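## Task

Move the small round tin and the glue stick into the storage bin standing on the desk; each item earns credit on its own. An item counts only if its whole outline, viewed from above, stays within the bin's walls. Nothing counts unless the bin finishes upright, nearly entirely resting on the desk, holding or carrying nothing other than the target items. Release everything and back the hands away at the end. The robot must not topple or finish leaning, or the task fails. A result that holds only because the robot is supporting it is not counted.

## Robot and tools

ROBOT. A wheeled base (two drive wheels plus four passive casters, no sideways motion) carrying a column with a tilting head and two 6-joint arms, each ending in a two-finger parallel gripper. Folded, it measures 0.73 m long, 0.62 m wide, 1.88 m tall; its front sits 0.40 m ahead of the column. Shoulders are about 1.46 m up, 0.12 m ahead, 0.23 m either side of the column. An empty hand reaches roughly 1 m from the shoulder and no lower than about 0.47 m above the floor, so the floor is out of reach. Loose objects may occasionally get nudged by the scene.

FRAMES. Base frame: origin on the floor between the drive wheels, x forward, y left, z up. left_hand and right_hand in results are the pinch points between the fingers in this frame (fingertips extend 8 mm further); the hand z axis points along the fingers, y along the opening. Odometry frame is the base frame as it was at scene start; heading is positive leftward, range -3.142 to 3.142.

execute_actions. Argument actions is a list holding one action or none (empty just reports state and images). An action may have:
- base: exactly one of translate_m (relative drive in metres from where the base last reported itself, forward positive, -3 to 3) or rotate_rad (relative turn in place, counter-clockwise/left positive, -3.2 to 3.2).
- joints: a dict keyed by joint name, each value an absolute target, not an offset. Keys: head_tilt_rad (-0.61 to 1.308, positive tilts down, 0 roughly level); left_joint1_rad..left_joint6_rad and right_joint1_rad..right_joint6_rad in radians (joint1 -2.879 to 2.879, joint2 0 to 3.141, joint3 0 to 3.019, joint4 -1.692 to 1.57, joint5 -1.57 to 1.57, joint6 -2.094 to 2.094); left_gripper_m and right_gripper_m, the fingertip gap in metres, 0 (closed) to 0.093. Omitted joints may keep driving to earlier targets.
- speeds: optional caps for this action, translate_m 0.05 to 0.8 m/s, rotate_rad 0.1 to 1 rad/s (defaults are the maxima). Speeds do not slow arms. Base moves needing over 8.667 s are rejected; no action runs past 15 s.
cameras: list of cam_head_left, cam_head_right, cam_left_wrist, cam_right_wrist, nav_camera or all; omitted/null/all gives all, [] gives none. Unknown keys or out-of-range numbers reject the whole call with no motion.

ARM GEOMETRY. With right_joint1_rad 1.57 (left arm: -1.57) and joints 5, 6 at 0, the arm works in a vertical plane straight ahead. Define a = j2 - 0.35, b = 1.05 + j2 - j3, c = b - j4 (c = 1.57 means fingers pointing straight down). Hand is about 0.12 + 0.39 sin a + 0.38 cos b + 0.25 cos c ahead and 1.46 + 0.39 cos a - 0.38 sin b - 0.25 sin c up; e.g. j2,j3,j4 = 0.93, 0.78, 0.14 gives 0.60 ahead, 1.21 up. Real hands sag lower and nearer the column by up to ~5 cm (more with heavy loads); trust reported hand positions. Joint 5 swings the hand sideways (positive to the right), joint 6 rolls it. Very small target changes (under ~0.03 rad, 0.08 for joints 2, 3) may not move anything; approach contacts in ~0.05 rad steps from your last target.

GRIPPER. Fingers are 7 cm long; the housing behind is 10 cm wide, 7 cm thick. To grasp, command an opening smaller than the object; off_target is then expected. A reading staying at least 0.002 m above target indicates something is held. Fingers opening against bin walls can lift the bin.

CAMERAS. Head cameras sit 1.47-1.58 m up, pitched down by about head_tilt_rad. Wrist cameras look along the fingers, angled 0.62 rad toward the hand's +x; with fingers down and arm forward, the picture top lies further ahead. nav_camera is low at the base front. zoom_image takes camera and region [x0, y0, x1, y1] in pixels (max 504x504) of that camera's latest image.

OTHER TOOLS. wait: seconds 0 to 10, no new commands. read_manual: licence texts only. finished_scene: scene number 1 or 2; ends that scene permanently, so only call once items rest inside and hands are clear.

RESULTS. base_status and joint_status report done, off_target, contact_stop (base stalled; back off 0.05 m before retrying or turning), time_out, not_followed, or limit_stop_at_motor_heat. "joint command not followed" plus a cause line means a self-collision check blocked the arm: move the offending joints back at least 0.05 rad, or move the other arm away. on_its_own lists uncommanded behaviour; "held at" is a held target. A blocked arm keeps pressing; relieve it by resending its current joint readings as targets (a held load then sinks slightly). If turned_by_wheels and turned_by_imu disagree by over ~4% and at least 0.05 rad, the base hit something or slipped. base_tilt is in degrees; a forward drop of 0.5 or more during a move means leaning back: reverse 0.05 m. wheel_motors_off = 1 means an overload cut the wheels for 2 s. motor_effort shows only the wheels, in percent. MOTOR HOT warns at 85 °C; at 100 °C the arm drops its load.

AVOID. Desk tops can slide over the base and hit the column. Never let the arms collide or press on each other. Avoid drops, slams, knocking the bin over or leaving it with extra contents, and finishing with the robot still touching the bin or items.

Each tool is called after "Request:" as name([rows], argument=value, ...), one row to a line, values as JSON.

## Session

Request:
execute_actions(actions=[])

Scene clock: 0.00 s.
base_odometry: x=+0.000 y=+0.000 heading=+0.000 (m, m, rad; odometry frame)
turned_by_wheels: +0.000 (rad since the last result)
turned_by_imu: +0.000 (rad since the last result)
base_tilt: forward=-1.0 right=+0.0 (deg)
base_status: not commanded
joint_positions: head_tilt_rad=+0.864 left_joint1_rad=-1.578 left_joint2_rad=+0.882 left_joint3_rad=+0.394 left_joint4_rad=-0.919 left_joint5_rad=-0.049 left_joint6_rad=+0.070 left_gripper_m=+0.095 right_joint1_rad=+1.566 right_joint2_rad=+0.910 right_joint3_rad=+0.384 right_joint4_rad=-0.935 right_joint5_rad=+0.006 right_joint6_rad=-0.063 right_gripper_m=+0.094
joint_status: not commanded
wheel_motors_off: 0
motor_effort: left_wheel=+0 right_wheel=+4 (%)
left_hand: x=+0.1441 y=+0.2314 z=+1.2496 quat_wxyz=(+0.428, -0.045, -0.903, -0.005) (m; base frame)
right_hand: x=+0.1305 y=-0.2274 z=+1.2542 quat_wxyz=(+0.452, +0.027, -0.892, -0.010) (m; base frame)
pictures: cam_head_left, cam_head_right, cam_left_wrist, cam_right_wrist, nav_camera
Images, in order (width x height): cam_head_left 896x504, cam_head_right 896x504, cam_left_wrist 504x504, cam_right_wrist 504x504, nav_camera 896x504.

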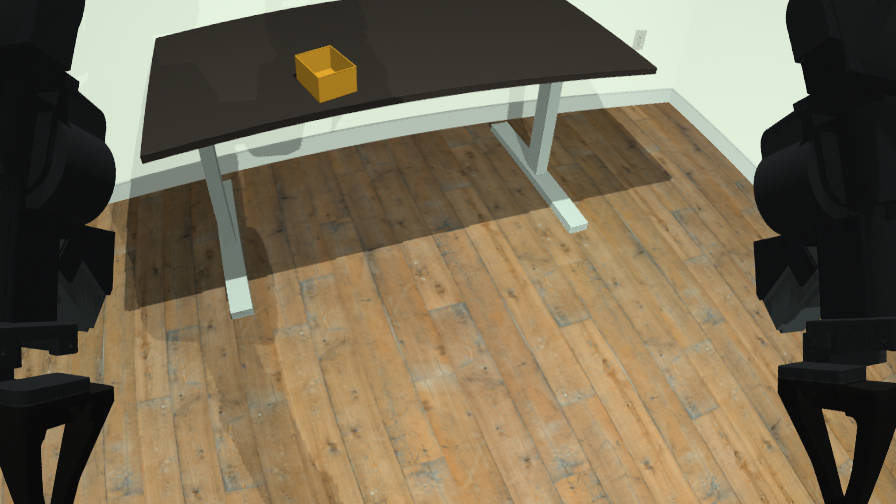

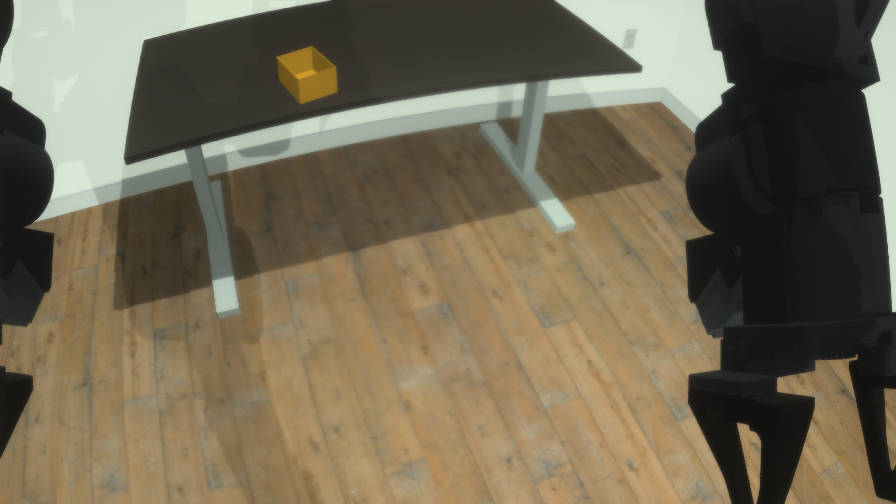

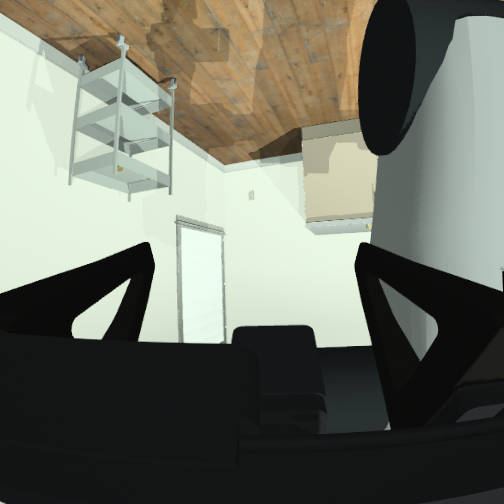

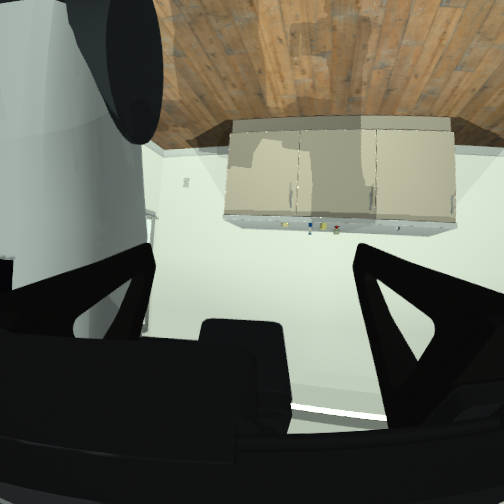

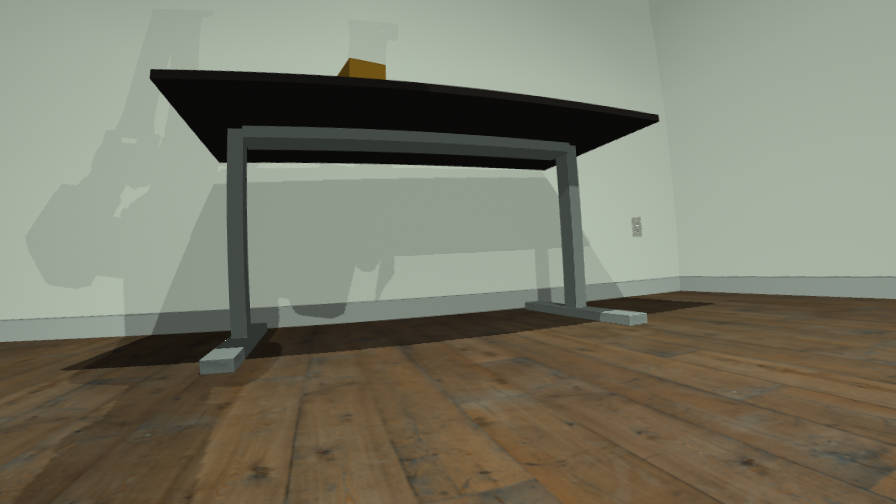

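Request:
execute_actions([
  {"base":{"rotate_rad":3.14},"joints":{"head_tilt_rad":0.4}},
], cameras=["cam_head_left","nav_camera"])

Scene clock: 4.53 s.
base_odometry: x=+0.000 y=+0.000 heading=+3.139 (m, m, rad; odometry frame)
turned_by_wheels: +3.139 (rad since the last result)
turned_by_imu: +3.082 (rad since the last result)
base_tilt: forward=-0.9 right=-0.1 (deg)
base_status: done
joint_positions: head_tilt_rad=+0.419 left_joint1_rad=-1.578 left_joint2_rad=+0.882 left_joint3_rad=+0.394 left_joint4_rad=-0.919 left_joint5_rad=-0.049 left_joint6_rad=+0.070 left_gripper_m=+0.095 right_joint1_rad=+1.566 right_joint2_rad=+0.910 right_joint3_rad=+0.384 right_joint4_rad=-0.935 right_joint5_rad=+0.006 right_joint6_rad=-0.063 right_gripper_m=+0.094
joint_status: all done
wheel_motors_off: 0
motor_effort: left_wheel=-4(37) right_wheel=+4(47) (%)
left_hand: x=+0.1441 y=+0.2314 z=+1.2496 quat_wxyz=(+0.428, -0.045, -0.903, -0.005) (m; base frame)
right_hand: x=+0.1305 y=-0.2274 z=+1.2542 quat_wxyz=(+0.452, +0.027, -0.892, -0.010) (m; base frame)
pictures: cam_head_left, nav_camera
Images, in order (width x height): cam_head_left 896x504, nav_camera 896x504.

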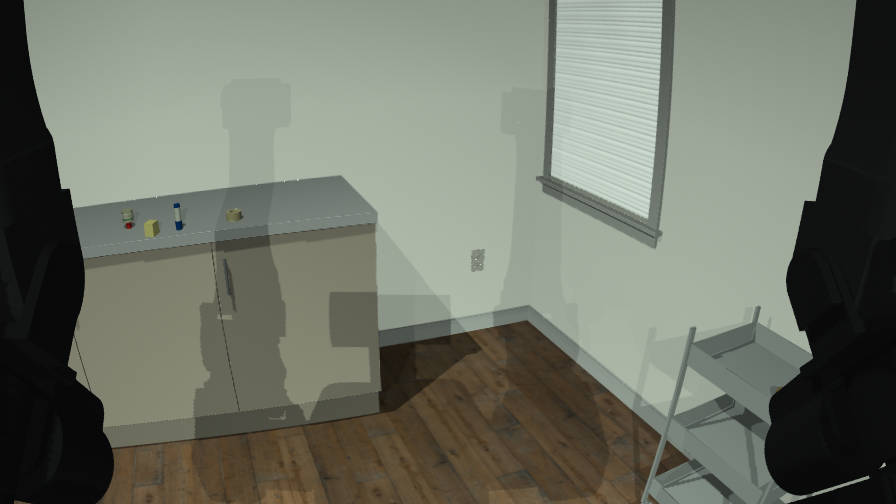

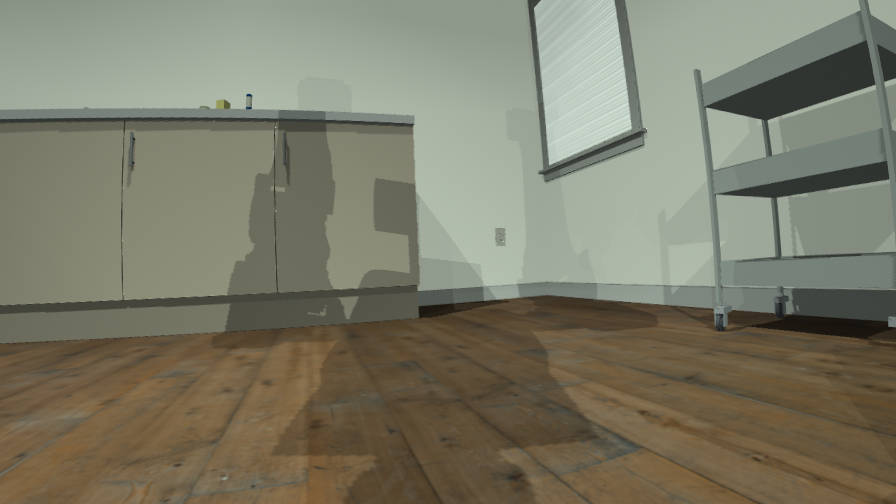

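Request:
zoom_image(camera="cam_head_left", region=[90,170,290,270])

Request:
zoom_image(camera="cam_head_left", region=[640,300,896,504])

Region (90, 170, 290, 270) of cam_head_left's 896x504 image, scaled by 2.520, with more detail than that image has.

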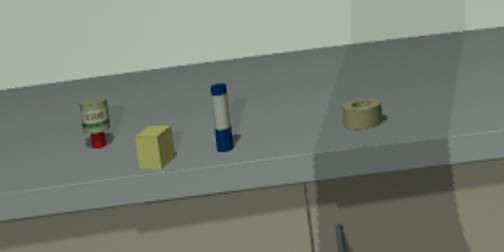

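Region (640, 300, 896, 504) of cam_head_left's 896x504 image, scaled by 1.969, with more detail than that image has; it fills the top 402 rows of this view, and the rest is white.

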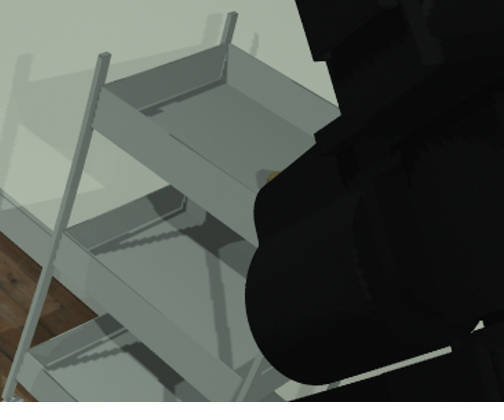

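Request:
execute_actions([
  {"base":{"rotate_rad":-0.6},"joints":{"head_tilt_rad":0.6}},
], cameras=["cam_head_left","cam_head_right"])

Scene clock: 7.43 s.
base_odometry: x=+0.000 y=+0.000 heading=+2.540 (m, m, rad; odometry frame)
turned_by_wheels: -0.599 (rad since the last result)
turned_by_imu: -0.589 (rad since the last result)
base_tilt: forward=-1.0 right=-0.1 (deg)
base_status: done
joint_positions: head_tilt_rad=+0.603 left_joint1_rad=-1.578 left_joint2_rad=+0.882 left_joint3_rad=+0.394 left_joint4_rad=-0.919 left_joint5_rad=-0.049 left_joint6_rad=+0.070 left_gripper_m=+0.095 right_joint1_rad=+1.566 right_joint2_rad=+0.910 right_joint3_rad=+0.384 right_joint4_rad=-0.935 right_joint5_rad=+0.006 right_joint6_rad=-0.063 right_gripper_m=+0.094
joint_status: all done
wheel_motors_off: 0
motor_effort: left_wheel=+4(22) right_wheel=-4(25) (%)
left_hand: x=+0.1441 y=+0.2314 z=+1.2496 quat_wxyz=(+0.428, -0.045, -0.903, -0.005) (m; base frame)
right_hand: x=+0.1305 y=-0.2274 z=+1.2542 quat_wxyz=(+0.452, +0.027, -0.892, -0.010) (m; base frame)
pictures: cam_head_left, cam_head_right
Images, in order (width x height): cam_head_left 896x504, cam_head_right 896x504.

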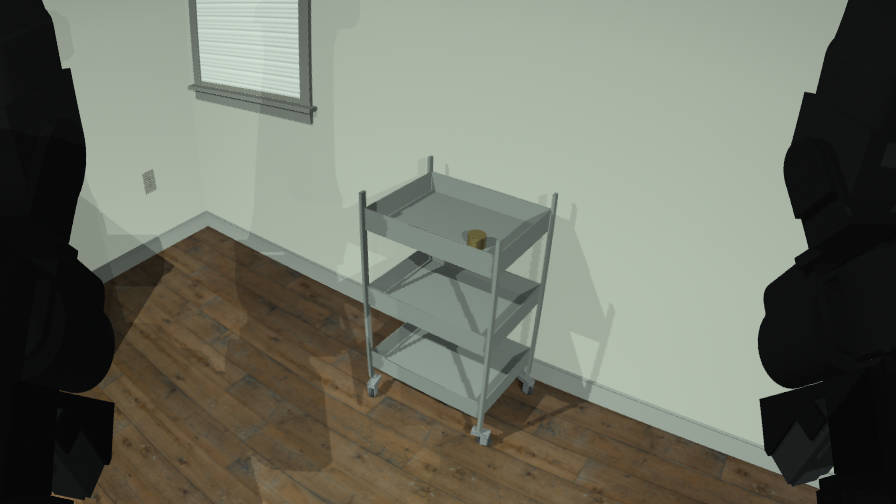

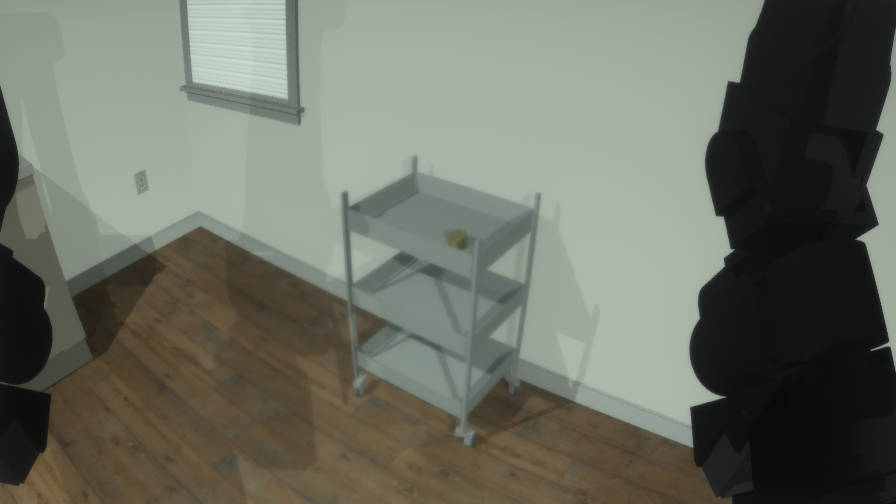

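Request:
execute_actions([
  {"base":{"rotate_rad":0.62}},
], cameras=[])

Request:
execute_actions([
  {"base":{"translate_m":0.78}},
], cameras=[])

Request:
execute_actions([
  {"base":{"rotate_rad":-1.57},"joints":{"head_tilt_rad":0.9,"left_joint2_rad":0.9,"left_joint3_rad":1.0,"left_joint4_rad":-0.6,"left_joint1_rad":-1.57,"left_joint5_rad":0,"left_joint6_rad":0}},
], cameras=["cam_head_left","cam_left_wrist"])

Scene clock: 9.63 s.
base_odometry: x=+0.000 y=+0.000 heading=-3.124 (m, m, rad; odometry frame)
turned_by_wheels: +0.619 (rad since the last result)
turned_by_imu: +0.610 (rad since the last result)
base_tilt: forward=-1.0 right=+0.0 (deg)
base_status: done
joint_positions: head_tilt_rad=+0.603 left_joint1_rad=-1.578 left_joint2_rad=+0.882 left_joint3_rad=+0.394 left_joint4_rad=-0.919 left_joint5_rad=-0.049 left_joint6_rad=+0.070 left_gripper_m=+0.095 right_joint1_rad=+1.566 right_joint2_rad=+0.910 right_joint3_rad=+0.384 right_joint4_rad=-0.935 right_joint5_rad=+0.006 right_joint6_rad=-0.063 right_gripper_m=+0.094
joint_status: not commanded
wheel_motors_off: 0
motor_effort: left_wheel=-4(20) right_wheel=+4(24) (%)
left_hand: x=+0.1441 y=+0.2314 z=+1.2496 quat_wxyz=(+0.428, -0.045, -0.903, -0.005) (m; base frame)
right_hand: x=+0.1305 y=-0.2274 z=+1.2542 quat_wxyz=(+0.452, +0.027, -0.892, -0.010) (m; base frame)
pictures: none
No camera images: the call's "cameras" was empty. Leave "cameras" out to get every camera's image.

Scene clock: 12.43 s.
base_odometry: x=-0.780 y=-0.014 heading=-3.124 (m, m, rad; odometry frame)
turned_by_wheels: +0.000 (rad since the last result)
turned_by_imu: +0.000 (rad since the last result)
base_tilt: forward=-1.0 right=-0.1 (deg)
base_status: done
joint_positions: head_tilt_rad=+0.604 left_joint1_rad=-1.578 left_joint2_rad=+0.882 left_joint3_rad=+0.396 left_joint4_rad=-0.919 left_joint5_rad=-0.049 left_joint6_rad=+0.070 left_gripper_m=+0.095 right_joint1_rad=+1.566 right_joint2_rad=+0.909 right_joint3_rad=+0.385 right_joint4_rad=-0.935 right_joint5_rad=+0.006 right_joint6_rad=-0.063 right_gripper_m=+0.094
joint_status: not commanded
wheel_motors_off: 0
motor_effort: left_wheel=+0(54) right_wheel=+0(63) (%)
left_hand: x=+0.1453 y=+0.2314 z=+1.2492 quat_wxyz=(+0.427, -0.045, -0.903, -0.005) (m; base frame)
right_hand: x=+0.1312 y=-0.2274 z=+1.2540 quat_wxyz=(+0.451, +0.027, -0.892, -0.010) (m; base frame)
pictures: none
No camera images: the call's "cameras" was empty. Leave "cameras" out to get every camera's image.

Scene clock: 15.50 s.
base_odometry: x=-0.780 y=-0.014 heading=+1.590 (m, m, rad; odometry frame)
turned_by_wheels: -1.569 (rad since the last result)
turned_by_imu: -1.537 (rad since the last result)
base_tilt: forward=-1.0 right=-0.1 (deg)
base_status: done
joint_positions: head_tilt_rad=+0.901 left_joint1_rad=-1.578 left_joint2_rad=+0.890 left_joint3_rad=+0.990 left_joint4_rad=-0.602 left_joint5_rad=-0.002 left_joint6_rad=+0.007 left_gripper_m=+0.095 right_joint1_rad=+1.566 right_joint2_rad=+0.909 right_joint3_rad=+0.385 right_joint4_rad=-0.935 right_joint5_rad=+0.006 right_joint6_rad=-0.063 right_gripper_m=+0.094
joint_status: all done
wheel_motors_off: 0
motor_effort: left_wheel=+4(39) right_wheel=-5(56) (%)
left_hand: x=+0.5511 y=+0.2218 z=+1.2295 quat_wxyz=(-0.011, -0.005, -1.000, +0.002) (m; base frame)
right_hand: x=+0.1312 y=-0.2274 z=+1.2540 quat_wxyz=(+0.451, +0.027, -0.892, -0.010) (m; base frame)
pictures: cam_head_left, cam_left_wrist
Images, in order (width x height): cam_head_left 896x504, cam_left_wrist 504x504.

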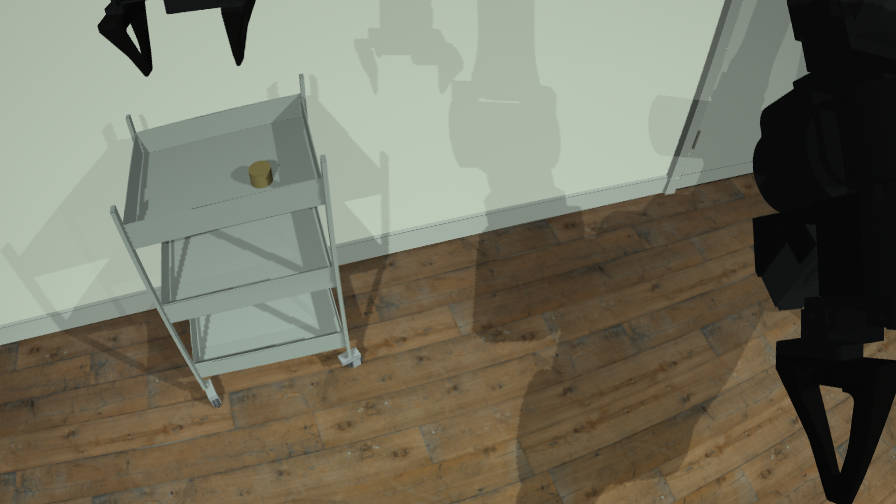

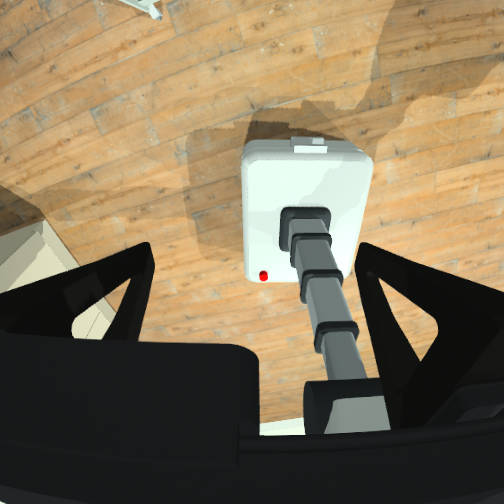

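Request:
execute_actions([
  {"base":{"translate_m":0.22},"joints":{"head_tilt_rad":1.0}},
], cameras=["cam_head_left","cam_left_wrist"])

Scene clock: 17.57 s.
base_odometry: x=-0.784 y=+0.206 heading=+1.589 (m, m, rad; odometry frame)
turned_by_wheels: -0.001 (rad since the last result)
turned_by_imu: -0.001 (rad since the last result)
base_tilt: forward=-0.9 right=-0.1 (deg)
base_status: done
joint_positions: head_tilt_rad=+1.000 left_joint1_rad=-1.578 left_joint2_rad=+0.891 left_joint3_rad=+0.991 left_joint4_rad=-0.602 left_joint5_rad=-0.002 left_joint6_rad=+0.007 left_gripper_m=+0.095 right_joint1_rad=+1.566 right_joint2_rad=+0.909 right_joint3_rad=+0.385 right_joint4_rad=-0.935 right_joint5_rad=+0.006 right_joint6_rad=-0.063 right_gripper_m=+0.094
joint_status: all done
wheel_motors_off: 0
motor_effort: left_wheel=-2(56) right_wheel=+1(63) (%)
left_hand: x=+0.5518 y=+0.2218 z=+1.2295 quat_wxyz=(-0.011, -0.005, -1.000, +0.002) (m; base frame)
right_hand: x=+0.1314 y=-0.2274 z=+1.2539 quat_wxyz=(+0.451, +0.027, -0.892, -0.010) (m; base frame)
pictures: cam_head_left, cam_left_wrist
Images, in order (width x height): cam_head_left 896x504, cam_left_wrist 504x504.

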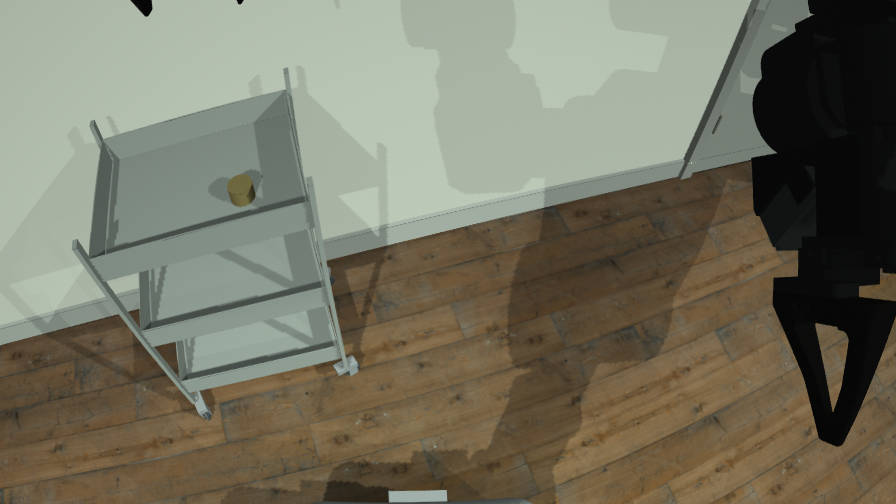

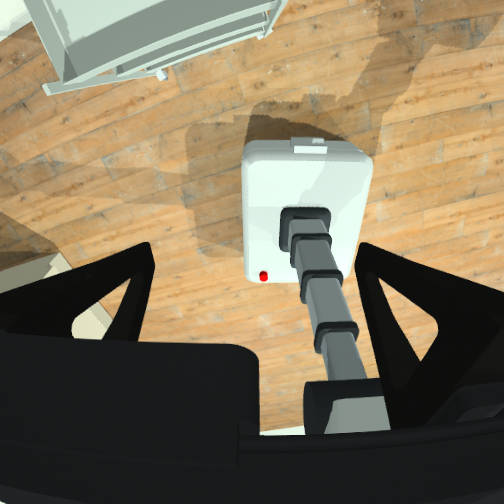

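Request:
execute_actions([
  {"joints":{"left_joint2_rad":1.61,"left_joint3_rad":1.61,"left_joint4_rad":-0.52}},
], cameras=["cam_head_left","cam_left_wrist"])

Scene clock: 19.17 s.
base_odometry: x=-0.784 y=+0.206 heading=+1.589 (m, m, rad; odometry frame)
turned_by_wheels: +0.000 (rad since the last result)
turned_by_imu: +0.001 (rad since the last result)
base_tilt: forward=-0.9 right=-0.1 (deg)
base_status: not commanded
joint_positions: head_tilt_rad=+1.000 left_joint1_rad=-1.578 left_joint2_rad=+1.625 left_joint3_rad=+1.589 left_joint4_rad=-0.525 left_joint5_rad=-0.002 left_joint6_rad=+0.007 left_gripper_m=+0.095 right_joint1_rad=+1.566 right_joint2_rad=+0.909 right_joint3_rad=+0.385 right_joint4_rad=-0.935 right_joint5_rad=+0.006 right_joint6_rad=-0.063 right_gripper_m=+0.094
joint_status: all done
wheel_motors_off: 0
motor_effort: left_wheel=-2(3) right_wheel=+4(3) (%)
left_hand: x=+0.6622 y=+0.2198 z=+0.9838 quat_wxyz=(+0.019, -0.005, -1.000, +0.002) (m; base frame)
right_hand: x=+0.1314 y=-0.2274 z=+1.2539 quat_wxyz=(+0.451, +0.027, -0.892, -0.010) (m; base frame)
pictures: cam_head_left, cam_left_wrist
Images, in order (width x height): cam_head_left 896x504, cam_left_wrist 504x504.

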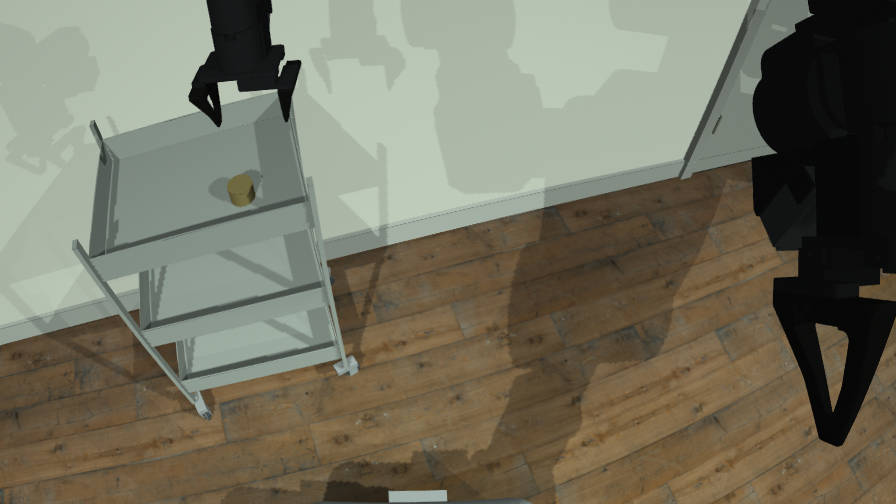

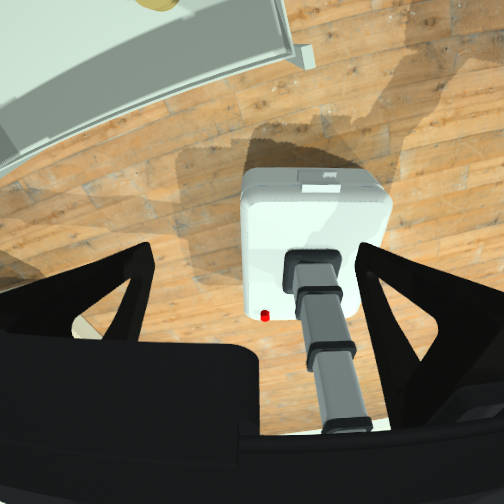

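Request:
execute_actions([
  {"base":{"rotate_rad":0.115}},
], cameras=[])

Request:
execute_actions([
  {"base":{"translate_m":0.12}},
], cameras=["cam_head_left","cam_left_wrist"])

Scene clock: 20.57 s.
base_odometry: x=-0.784 y=+0.206 heading=+1.703 (m, m, rad; odometry frame)
turned_by_wheels: +0.114 (rad since the last result)
turned_by_imu: +0.111 (rad since the last result)
base_tilt: forward=-0.9 right=-0.1 (deg)
base_status: done
joint_positions: head_tilt_rad=+1.000 left_joint1_rad=-1.573 left_joint2_rad=+1.625 left_joint3_rad=+1.590 left_joint4_rad=-0.525 left_joint5_rad=-0.001 left_joint6_rad=+0.007 left_gripper_m=+0.095 right_joint1_rad=+1.566 right_joint2_rad=+0.909 right_joint3_rad=+0.385 right_joint4_rad=-0.935 right_joint5_rad=+0.006 right_joint6_rad=-0.063 right_gripper_m=+0.094
joint_status: not commanded
wheel_motors_off: 0
motor_effort: left_wheel=-1(45) right_wheel=+1(45) (%)
left_hand: x=+0.6624 y=+0.2234 z=+0.9838 quat_wxyz=(+0.018, -0.004, -1.000, +0.000) (m; base frame)
right_hand: x=+0.1314 y=-0.2274 z=+1.2539 quat_wxyz=(+0.451, +0.027, -0.892, -0.010) (m; base frame)
pictures: none
No camera images: the call's "cameras" was empty. Leave "cameras" out to get every camera's image.

Scene clock: 22.17 s.
base_odometry: x=-0.800 y=+0.325 heading=+1.704 (m, m, rad; odometry frame)
turned_by_wheels: +0.001 (rad since the last result)
turned_by_imu: +0.002 (rad since the last result)
base_tilt: forward=-0.9 right=+0.0 (deg)
base_status: done
joint_positions: head_tilt_rad=+1.001 left_joint1_rad=-1.573 left_joint2_rad=+1.624 left_joint3_rad=+1.596 left_joint4_rad=-0.525 left_joint5_rad=-0.001 left_joint6_rad=+0.007 left_gripper_m=+0.095 right_joint1_rad=+1.566 right_joint2_rad=+0.909 right_joint3_rad=+0.384 right_joint4_rad=-0.935 right_joint5_rad=+0.006 right_joint6_rad=-0.063 right_gripper_m=+0.094
joint_status: not commanded
wheel_motors_off: 0
motor_effort: left_wheel=+1(63) right_wheel=-1(57) (%)
left_hand: x=+0.6663 y=+0.2234 z=+0.9853 quat_wxyz=(+0.015, -0.004, -1.000, +0.000) (m; base frame)
right_hand: x=+0.1306 y=-0.2274 z=+1.2542 quat_wxyz=(+0.451, +0.027, -0.892, -0.010) (m; base frame)
pictures: cam_head_left, cam_left_wrist
Images, in order (width x height): cam_head_left 896x504, cam_left_wrist 504x504.

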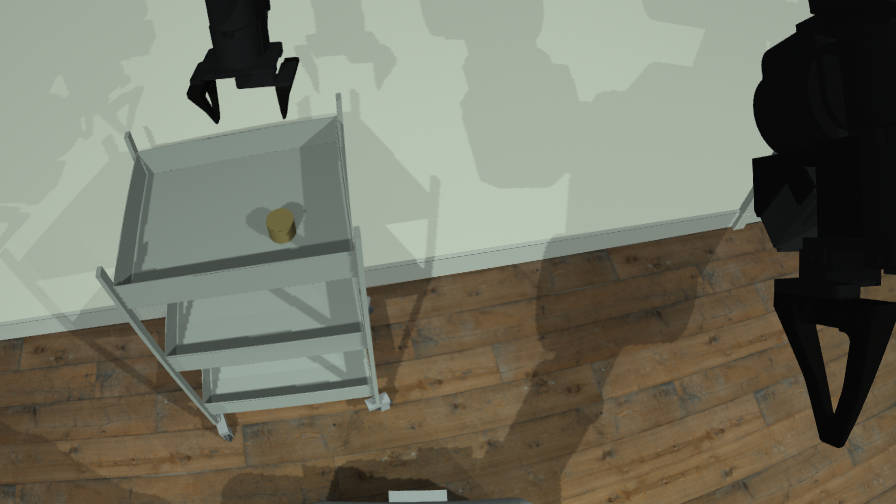

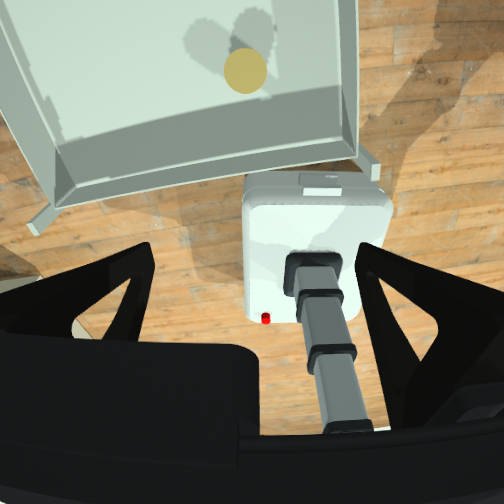

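Request:
execute_actions([
  {"joints":{"left_joint2_rad":2.02,"left_joint3_rad":2.19,"left_joint4_rad":-0.69}},
], cameras=["cam_head_left","cam_left_wrist"])

Scene clock: 23.67 s.
base_odometry: x=-0.800 y=+0.325 heading=+1.704 (m, m, rad; odometry frame)
turned_by_wheels: +0.000 (rad since the last result)
turned_by_imu: +0.001 (rad since the last result)
base_tilt: forward=-1.0 right=-0.1 (deg)
base_status: not commanded
joint_positions: head_tilt_rad=+1.001 left_joint1_rad=-1.573 left_joint2_rad=+2.032 left_joint3_rad=+2.169 left_joint4_rad=-0.682 left_joint5_rad=-0.001 left_joint6_rad=+0.007 left_gripper_m=+0.095 right_joint1_rad=+1.566 right_joint2_rad=+0.909 right_joint3_rad=+0.384 right_joint4_rad=-0.935 right_joint5_rad=+0.006 right_joint6_rad=-0.063 right_gripper_m=+0.094
joint_status: all done
wheel_motors_off: 0
motor_effort: left_wheel=+2(1) right_wheel=-3(2) (%)
left_hand: x=+0.7354 y=+0.2231 z=+0.8647 quat_wxyz=(+0.010, -0.004, -1.000, +0.000) (m; base frame)
right_hand: x=+0.1306 y=-0.2274 z=+1.2542 quat_wxyz=(+0.451, +0.027, -0.892, -0.010) (m; base frame)
pictures: cam_head_left, cam_left_wrist
Images, in order (width x height): cam_head_left 896x504, cam_left_wrist 504x504.

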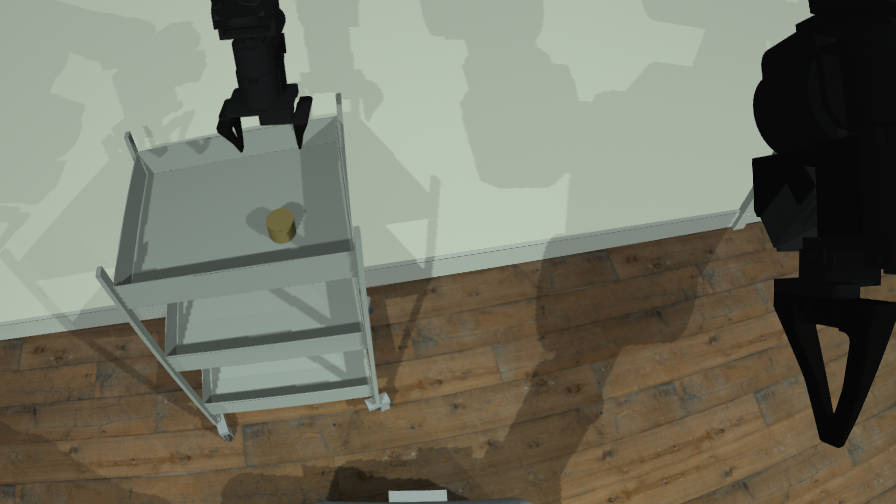

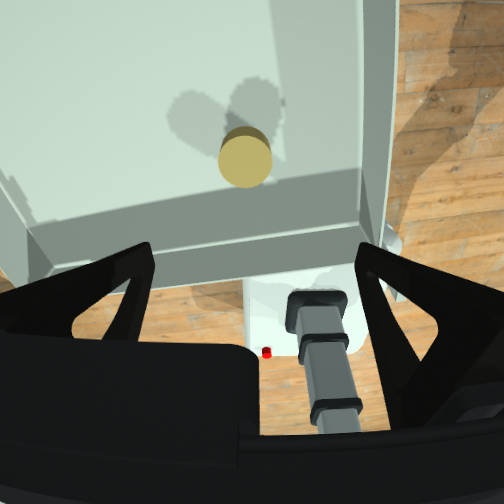

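Request:
execute_actions([
  {"base":{"translate_m":0.1},"speeds":{"translate_m":0.1},"joints":{"left_joint2_rad":2.07,"left_joint3_rad":1.94,"left_joint4_rad":-0.39}},
], cameras=["cam_head_left","cam_left_wrist"])

Scene clock: 25.73 s.
base_odometry: x=-0.813 y=+0.424 heading=+1.705 (m, m, rad; odometry frame)
turned_by_wheels: +0.001 (rad since the last result)
turned_by_imu: +0.002 (rad since the last result)
base_tilt: forward=-0.9 right=-0.1 (deg)
base_status: done
joint_positions: head_tilt_rad=+1.001 left_joint1_rad=-1.573 left_joint2_rad=+2.072 left_joint3_rad=+1.931 left_joint4_rad=-0.401 left_joint5_rad=-0.001 left_joint6_rad=+0.007 left_gripper_m=+0.095 right_joint1_rad=+1.566 right_joint2_rad=+0.908 right_joint3_rad=+0.382 right_joint4_rad=-0.935 right_joint5_rad=+0.006 right_joint6_rad=-0.063 right_gripper_m=+0.094
joint_status: all done
wheel_motors_off: 0
motor_effort: left_wheel=+2(38) right_wheel=-2(47) (%)
left_hand: x=+0.6417 y=+0.2231 z=+0.7964 quat_wxyz=(+0.009, -0.004, -1.000, +0.000) (m; base frame)
right_hand: x=+0.1299 y=-0.2274 z=+1.2545 quat_wxyz=(+0.452, +0.027, -0.892, -0.010) (m; base frame)
pictures: cam_head_left, cam_left_wrist
Images, in order (width x height): cam_head_left 896x504, cam_left_wrist 504x504.

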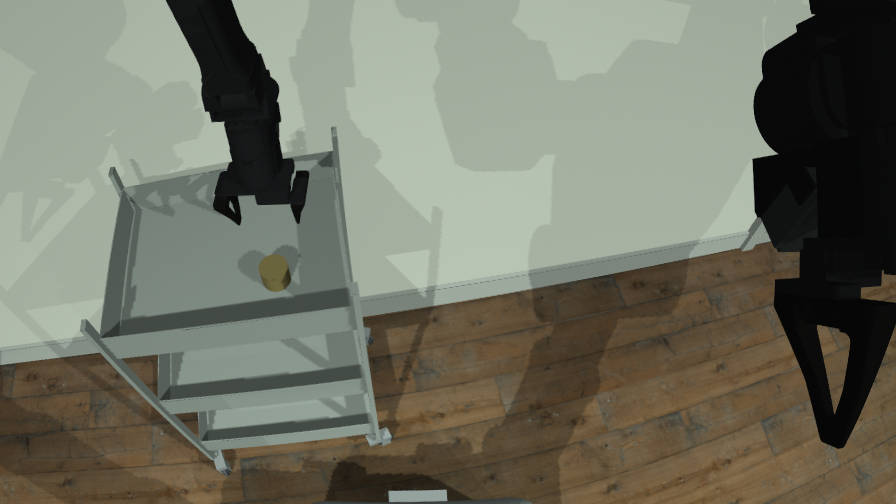

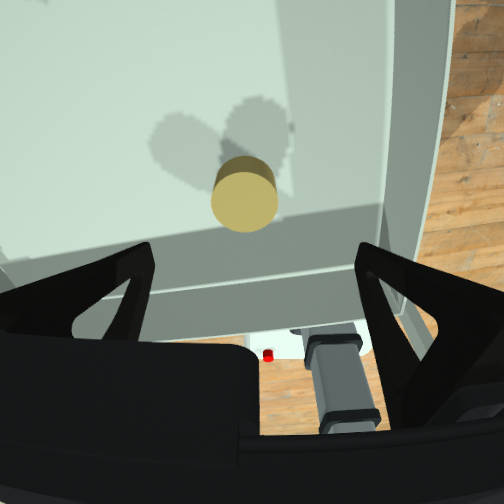

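Request:
execute_actions([
  {"joints":{"left_joint2_rad":2.39,"left_joint3_rad":2.37,"left_joint4_rad":-0.5}},
], cameras=["cam_head_left","cam_left_wrist"])

Scene clock: 27.17 s.
base_odometry: x=-0.813 y=+0.424 heading=+1.705 (m, m, rad; odometry frame)
turned_by_wheels: +0.000 (rad since the last result)
turned_by_imu: +0.001 (rad since the last result)
base_tilt: forward=-1.0 right=-0.1 (deg)
base_status: not commanded
joint_positions: head_tilt_rad=+1.001 left_joint1_rad=-1.573 left_joint2_rad=+2.406 left_joint3_rad=+2.352 left_joint4_rad=-0.492 left_joint5_rad=-0.001 left_joint6_rad=+0.007 left_gripper_m=+0.095 right_joint1_rad=+1.566 right_joint2_rad=+0.908 right_joint3_rad=+0.382 right_joint4_rad=-0.935 right_joint5_rad=+0.006 right_joint6_rad=-0.063 right_gripper_m=+0.094
joint_status: all done
wheel_motors_off: 0
motor_effort: left_wheel=+2(2) right_wheel=-1(2) (%)
left_hand: x=+0.6307 y=+0.2229 z=+0.6890 quat_wxyz=(+0.011, -0.004, -1.000, +0.000) (m; base frame)
right_hand: x=+0.1299 y=-0.2274 z=+1.2545 quat_wxyz=(+0.452, +0.027, -0.892, -0.010) (m; base frame)
pictures: cam_head_left, cam_left_wrist
Images, in order (width x height): cam_head_left 896x504, cam_left_wrist 504x504.

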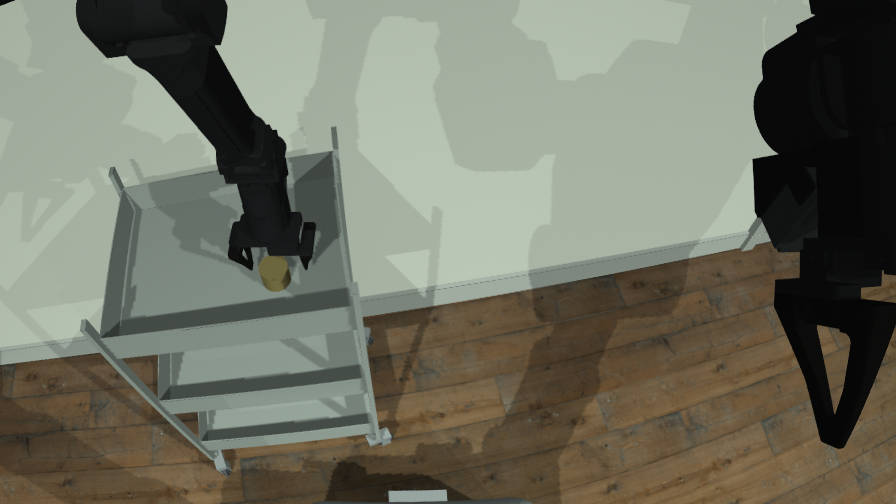

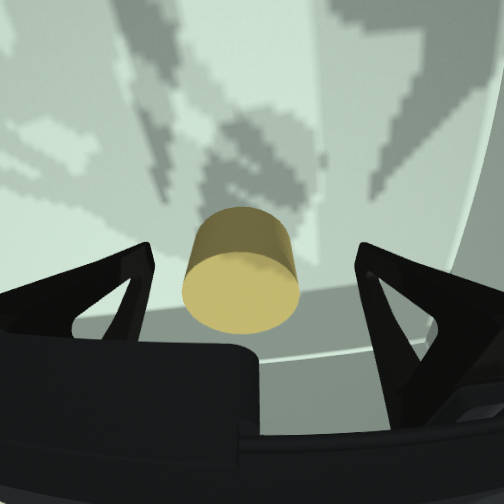

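Request:
execute_actions([
  {"joints":{"left_joint2_rad":2.45,"left_joint3_rad":2.45,"left_joint4_rad":-0.5}},
], cameras=["cam_left_wrist"])

Request:
execute_actions([
  {"joints":{"left_gripper_m":0.03}},
], cameras=["cam_left_wrist"])

Scene clock: 27.93 s.
base_odometry: x=-0.813 y=+0.424 heading=+1.705 (m, m, rad; odometry frame)
turned_by_wheels: +0.000 (rad since the last result)
turned_by_imu: +0.000 (rad since the last result)
base_tilt: forward=-1.0 right=-0.1 (deg)
base_status: not commanded
joint_positions: head_tilt_rad=+1.001 left_joint1_rad=-1.573 left_joint2_rad=+2.428 left_joint3_rad=+2.432 left_joint4_rad=-0.492 left_joint5_rad=-0.001 left_joint6_rad=+0.007 left_gripper_m=+0.095 right_joint1_rad=+1.566 right_joint2_rad=+0.908 right_joint3_rad=+0.382 right_joint4_rad=-0.935 right_joint5_rad=+0.006 right_joint6_rad=-0.063 right_gripper_m=+0.094
joint_status: all done
wheel_motors_off: 0
motor_effort: left_wheel=+1(2) right_wheel=-3(4) (%)
left_hand: x=+0.6606 y=+0.2229 z=+0.6924 quat_wxyz=(-0.018, -0.004, -1.000, +0.000) (m; base frame)
right_hand: x=+0.1299 y=-0.2274 z=+1.2545 quat_wxyz=(+0.452, +0.027, -0.892, -0.010) (m; base frame)
pictures: cam_left_wrist
Images, in order (width x height): cam_left_wrist 504x504.

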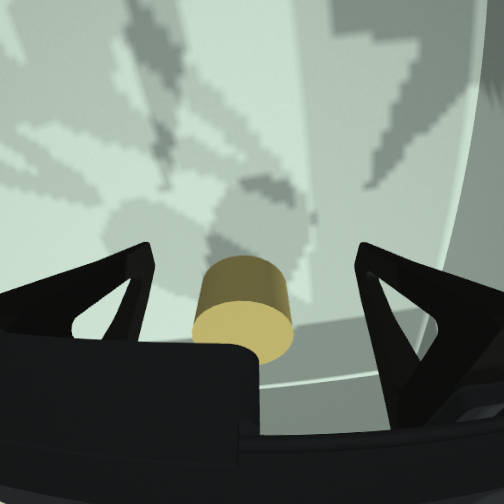

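Scene clock: 28.57 s.
base_odometry: x=-0.813 y=+0.424 heading=+1.705 (m, m, rad; odometry frame)
turned_by_wheels: +0.000 (rad since the last result)
turned_by_imu: +0.000 (rad since the last result)
base_tilt: forward=-1.0 right=-0.1 (deg)
base_status: not commanded
joint_positions: head_tilt_rad=+1.001 left_joint1_rad=-1.573 left_joint2_rad=+2.428 left_joint3_rad=+2.432 left_joint4_rad=-0.492 left_joint5_rad=-0.001 left_joint6_rad=+0.007 left_gripper_m=+0.030 right_joint1_rad=+1.566 right_joint2_rad=+0.908 right_joint3_rad=+0.382 right_joint4_rad=-0.935 right_joint5_rad=+0.006 right_joint6_rad=-0.063 right_gripper_m=+0.094
joint_status: all done
wheel_motors_off: 0
motor_effort: left_wheel=+2(2) right_wheel=-2(1) (%)
left_hand: x=+0.6606 y=+0.2229 z=+0.6924 quat_wxyz=(-0.018, -0.004, -1.000, +0.000) (m; base frame)
right_hand: x=+0.1299 y=-0.2274 z=+1.2545 quat_wxyz=(+0.452, +0.027, -0.892, -0.010) (m; base frame)
pictures: cam_left_wrist
Images, in order (width x height): cam_left_wrist 504x504.

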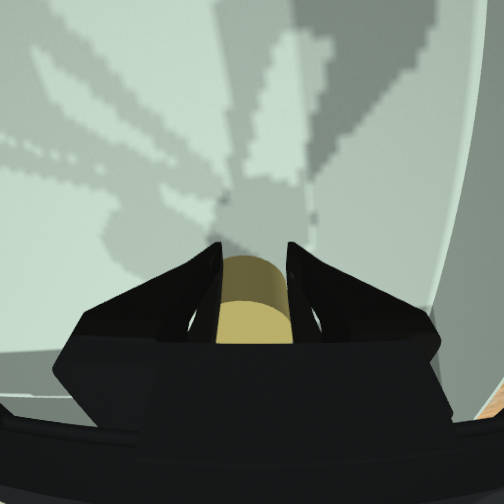

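Request:
execute_actions([
  {"joints":{"left_gripper_m":0.093}},
], cameras=[])

Request:
execute_actions([
  {"base":{"translate_m":-0.03},"speeds":{"translate_m":0.05},"joints":{"left_joint2_rad":2.51,"left_joint3_rad":2.45,"left_joint4_rad":-0.47}},
], cameras=["cam_left_wrist"])

Scene clock: 29.27 s.
base_odometry: x=-0.813 y=+0.424 heading=+1.705 (m, m, rad; odometry frame)
turned_by_wheels: +0.000 (rad since the last result)
turned_by_imu: +0.000 (rad since the last result)
base_tilt: forward=-1.0 right=-0.1 (deg)
base_status: not commanded
joint_positions: head_tilt_rad=+1.001 left_joint1_rad=-1.573 left_joint2_rad=+2.428 left_joint3_rad=+2.432 left_joint4_rad=-0.492 left_joint5_rad=-0.001 left_joint6_rad=+0.007 left_gripper_m=+0.093 right_joint1_rad=+1.566 right_joint2_rad=+0.908 right_joint3_rad=+0.382 right_joint4_rad=-0.935 right_joint5_rad=+0.006 right_joint6_rad=-0.063 right_gripper_m=+0.094
joint_status: all done
wheel_motors_off: 0
motor_effort: left_wheel=+2(2) right_wheel=-3(2) (%)
left_hand: x=+0.6606 y=+0.2229 z=+0.6924 quat_wxyz=(-0.018, -0.004, -1.000, +0.000) (m; base frame)
right_hand: x=+0.1299 y=-0.2274 z=+1.2545 quat_wxyz=(+0.452, +0.027, -0.892, -0.010) (m; base frame)
pictures: none
No camera images: the call's "cameras" was empty. Leave "cameras" out to get every camera's image.

Scene clock: 30.77 s.
base_odometry: x=-0.809 y=+0.394 heading=+1.705 (m, m, rad; odometry frame)
turned_by_wheels: +0.000 (rad since the last result)
turned_by_imu: +0.000 (rad since the last result)
base_tilt: forward=-0.9 right=-0.1 (deg)
base_status: done
joint_positions: head_tilt_rad=+1.001 left_joint1_rad=-1.574 left_joint2_rad=+2.475 left_joint3_rad=+2.445 left_joint4_rad=-0.476 left_joint5_rad=-0.006 left_joint6_rad=+0.005 left_gripper_m=+0.093 right_joint1_rad=+1.566 right_joint2_rad=+0.908 right_joint3_rad=+0.381 right_joint4_rad=-0.935 right_joint5_rad=+0.006 right_joint6_rad=-0.063 right_gripper_m=+0.094
joint_status: all done
wheel_motors_off: 0
motor_effort: left_wheel=+1(30) right_wheel=+0(40) (%)
left_hand: x=+0.6351 y=+0.2229 z=+0.6701 quat_wxyz=(-0.009, -0.003, -1.000, -0.002) (m; base frame)
right_hand: x=+0.1294 y=-0.2274 z=+1.2547 quat_wxyz=(+0.452, +0.027, -0.892, -0.010) (m; base frame)
pictures: cam_left_wrist
Images, in order (width x height): cam_left_wrist 504x504.

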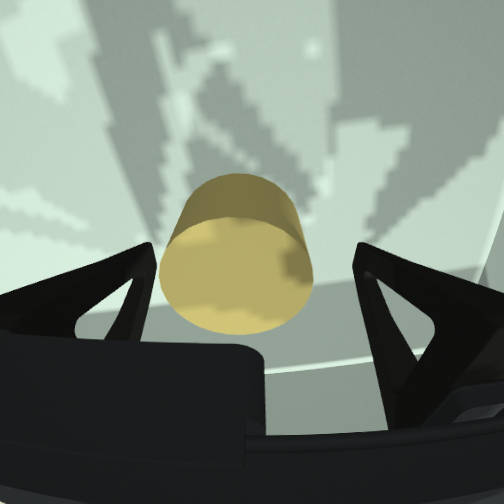

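Request:
execute_actions([
  {"base":{"translate_m":0.02},"speeds":{"translate_m":0.05}},
], cameras=["cam_left_wrist"])

Request:
execute_actions([
  {"joints":{"left_gripper_m":0.03}},
], cameras=["cam_left_wrist"])

Scene clock: 32.13 s.
base_odometry: x=-0.812 y=+0.414 heading=+1.705 (m, m, rad; odometry frame)
turned_by_wheels: +0.000 (rad since the last result)
turned_by_imu: +0.001 (rad since the last result)
base_tilt: forward=-0.9 right=-0.1 (deg)
base_status: done
joint_positions: head_tilt_rad=+1.001 left_joint1_rad=-1.574 left_joint2_rad=+2.475 left_joint3_rad=+2.445 left_joint4_rad=-0.480 left_joint5_rad=-0.006 left_joint6_rad=-0.004 left_gripper_m=+0.093 right_joint1_rad=+1.566 right_joint2_rad=+0.908 right_joint3_rad=+0.382 right_joint4_rad=-0.935 right_joint5_rad=+0.006 right_joint6_rad=-0.063 right_gripper_m=+0.094
joint_status: not commanded
wheel_motors_off: 0
motor_effort: left_wheel=+1(34) right_wheel=+0(38) (%)
left_hand: x=+0.6342 y=+0.2230 z=+0.6701 quat_wxyz=(-0.007, +0.001, -1.000, -0.002) (m; base frame)
right_hand: x=+0.1301 y=-0.2274 z=+1.2545 quat_wxyz=(+0.451, +0.027, -0.892, -0.010) (m; base frame)
pictures: cam_left_wrist
Images, in order (width x height): cam_left_wrist 504x504.

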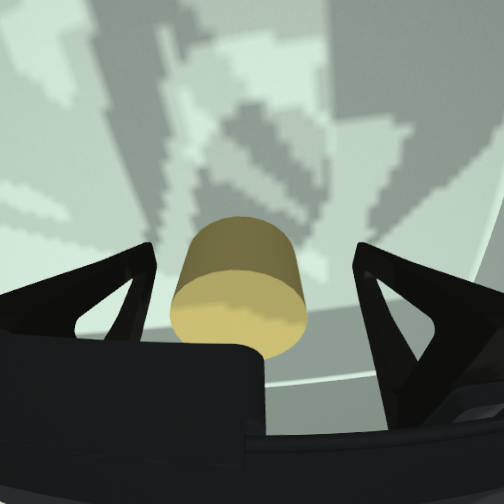

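Scene clock: 32.77 s.
base_odometry: x=-0.812 y=+0.414 heading=+1.705 (m, m, rad; odometry frame)
turned_by_wheels: +0.000 (rad since the last result)
turned_by_imu: +0.000 (rad since the last result)
base_tilt: forward=-1.0 right=-0.1 (deg)
base_status: not commanded
joint_positions: head_tilt_rad=+1.001 left_joint1_rad=-1.571 left_joint2_rad=+2.475 left_joint3_rad=+2.445 left_joint4_rad=-0.480 left_joint5_rad=-0.003 left_joint6_rad=-0.004 left_gripper_m=+0.050 right_joint1_rad=+1.566 right_joint2_rad=+0.908 right_joint3_rad=+0.382 right_joint4_rad=-0.935 right_joint5_rad=+0.006 right_joint6_rad=-0.063 right_gripper_m=+0.094
joint_status: left_gripper_m off_target (ended at +0.050, target +0.030)
wheel_motors_off: 0
motor_effort: left_wheel=+0(1) right_wheel=-1(0) (%)
left_hand: x=+0.6342 y=+0.2253 z=+0.6701 quat_wxyz=(-0.007, +0.002, -1.000, -0.002) (m; base frame)
right_hand: x=+0.1301 y=-0.2274 z=+1.2545 quat_wxyz=(+0.451, +0.027, -0.892, -0.010) (m; base frame)
pictures: cam_left_wrist
Images, in order (width x height): cam_left_wrist 504x504.

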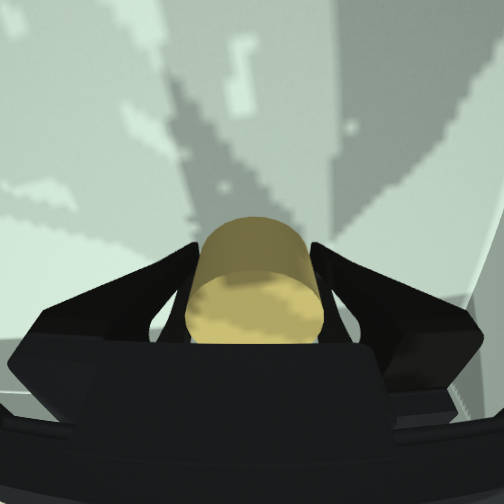

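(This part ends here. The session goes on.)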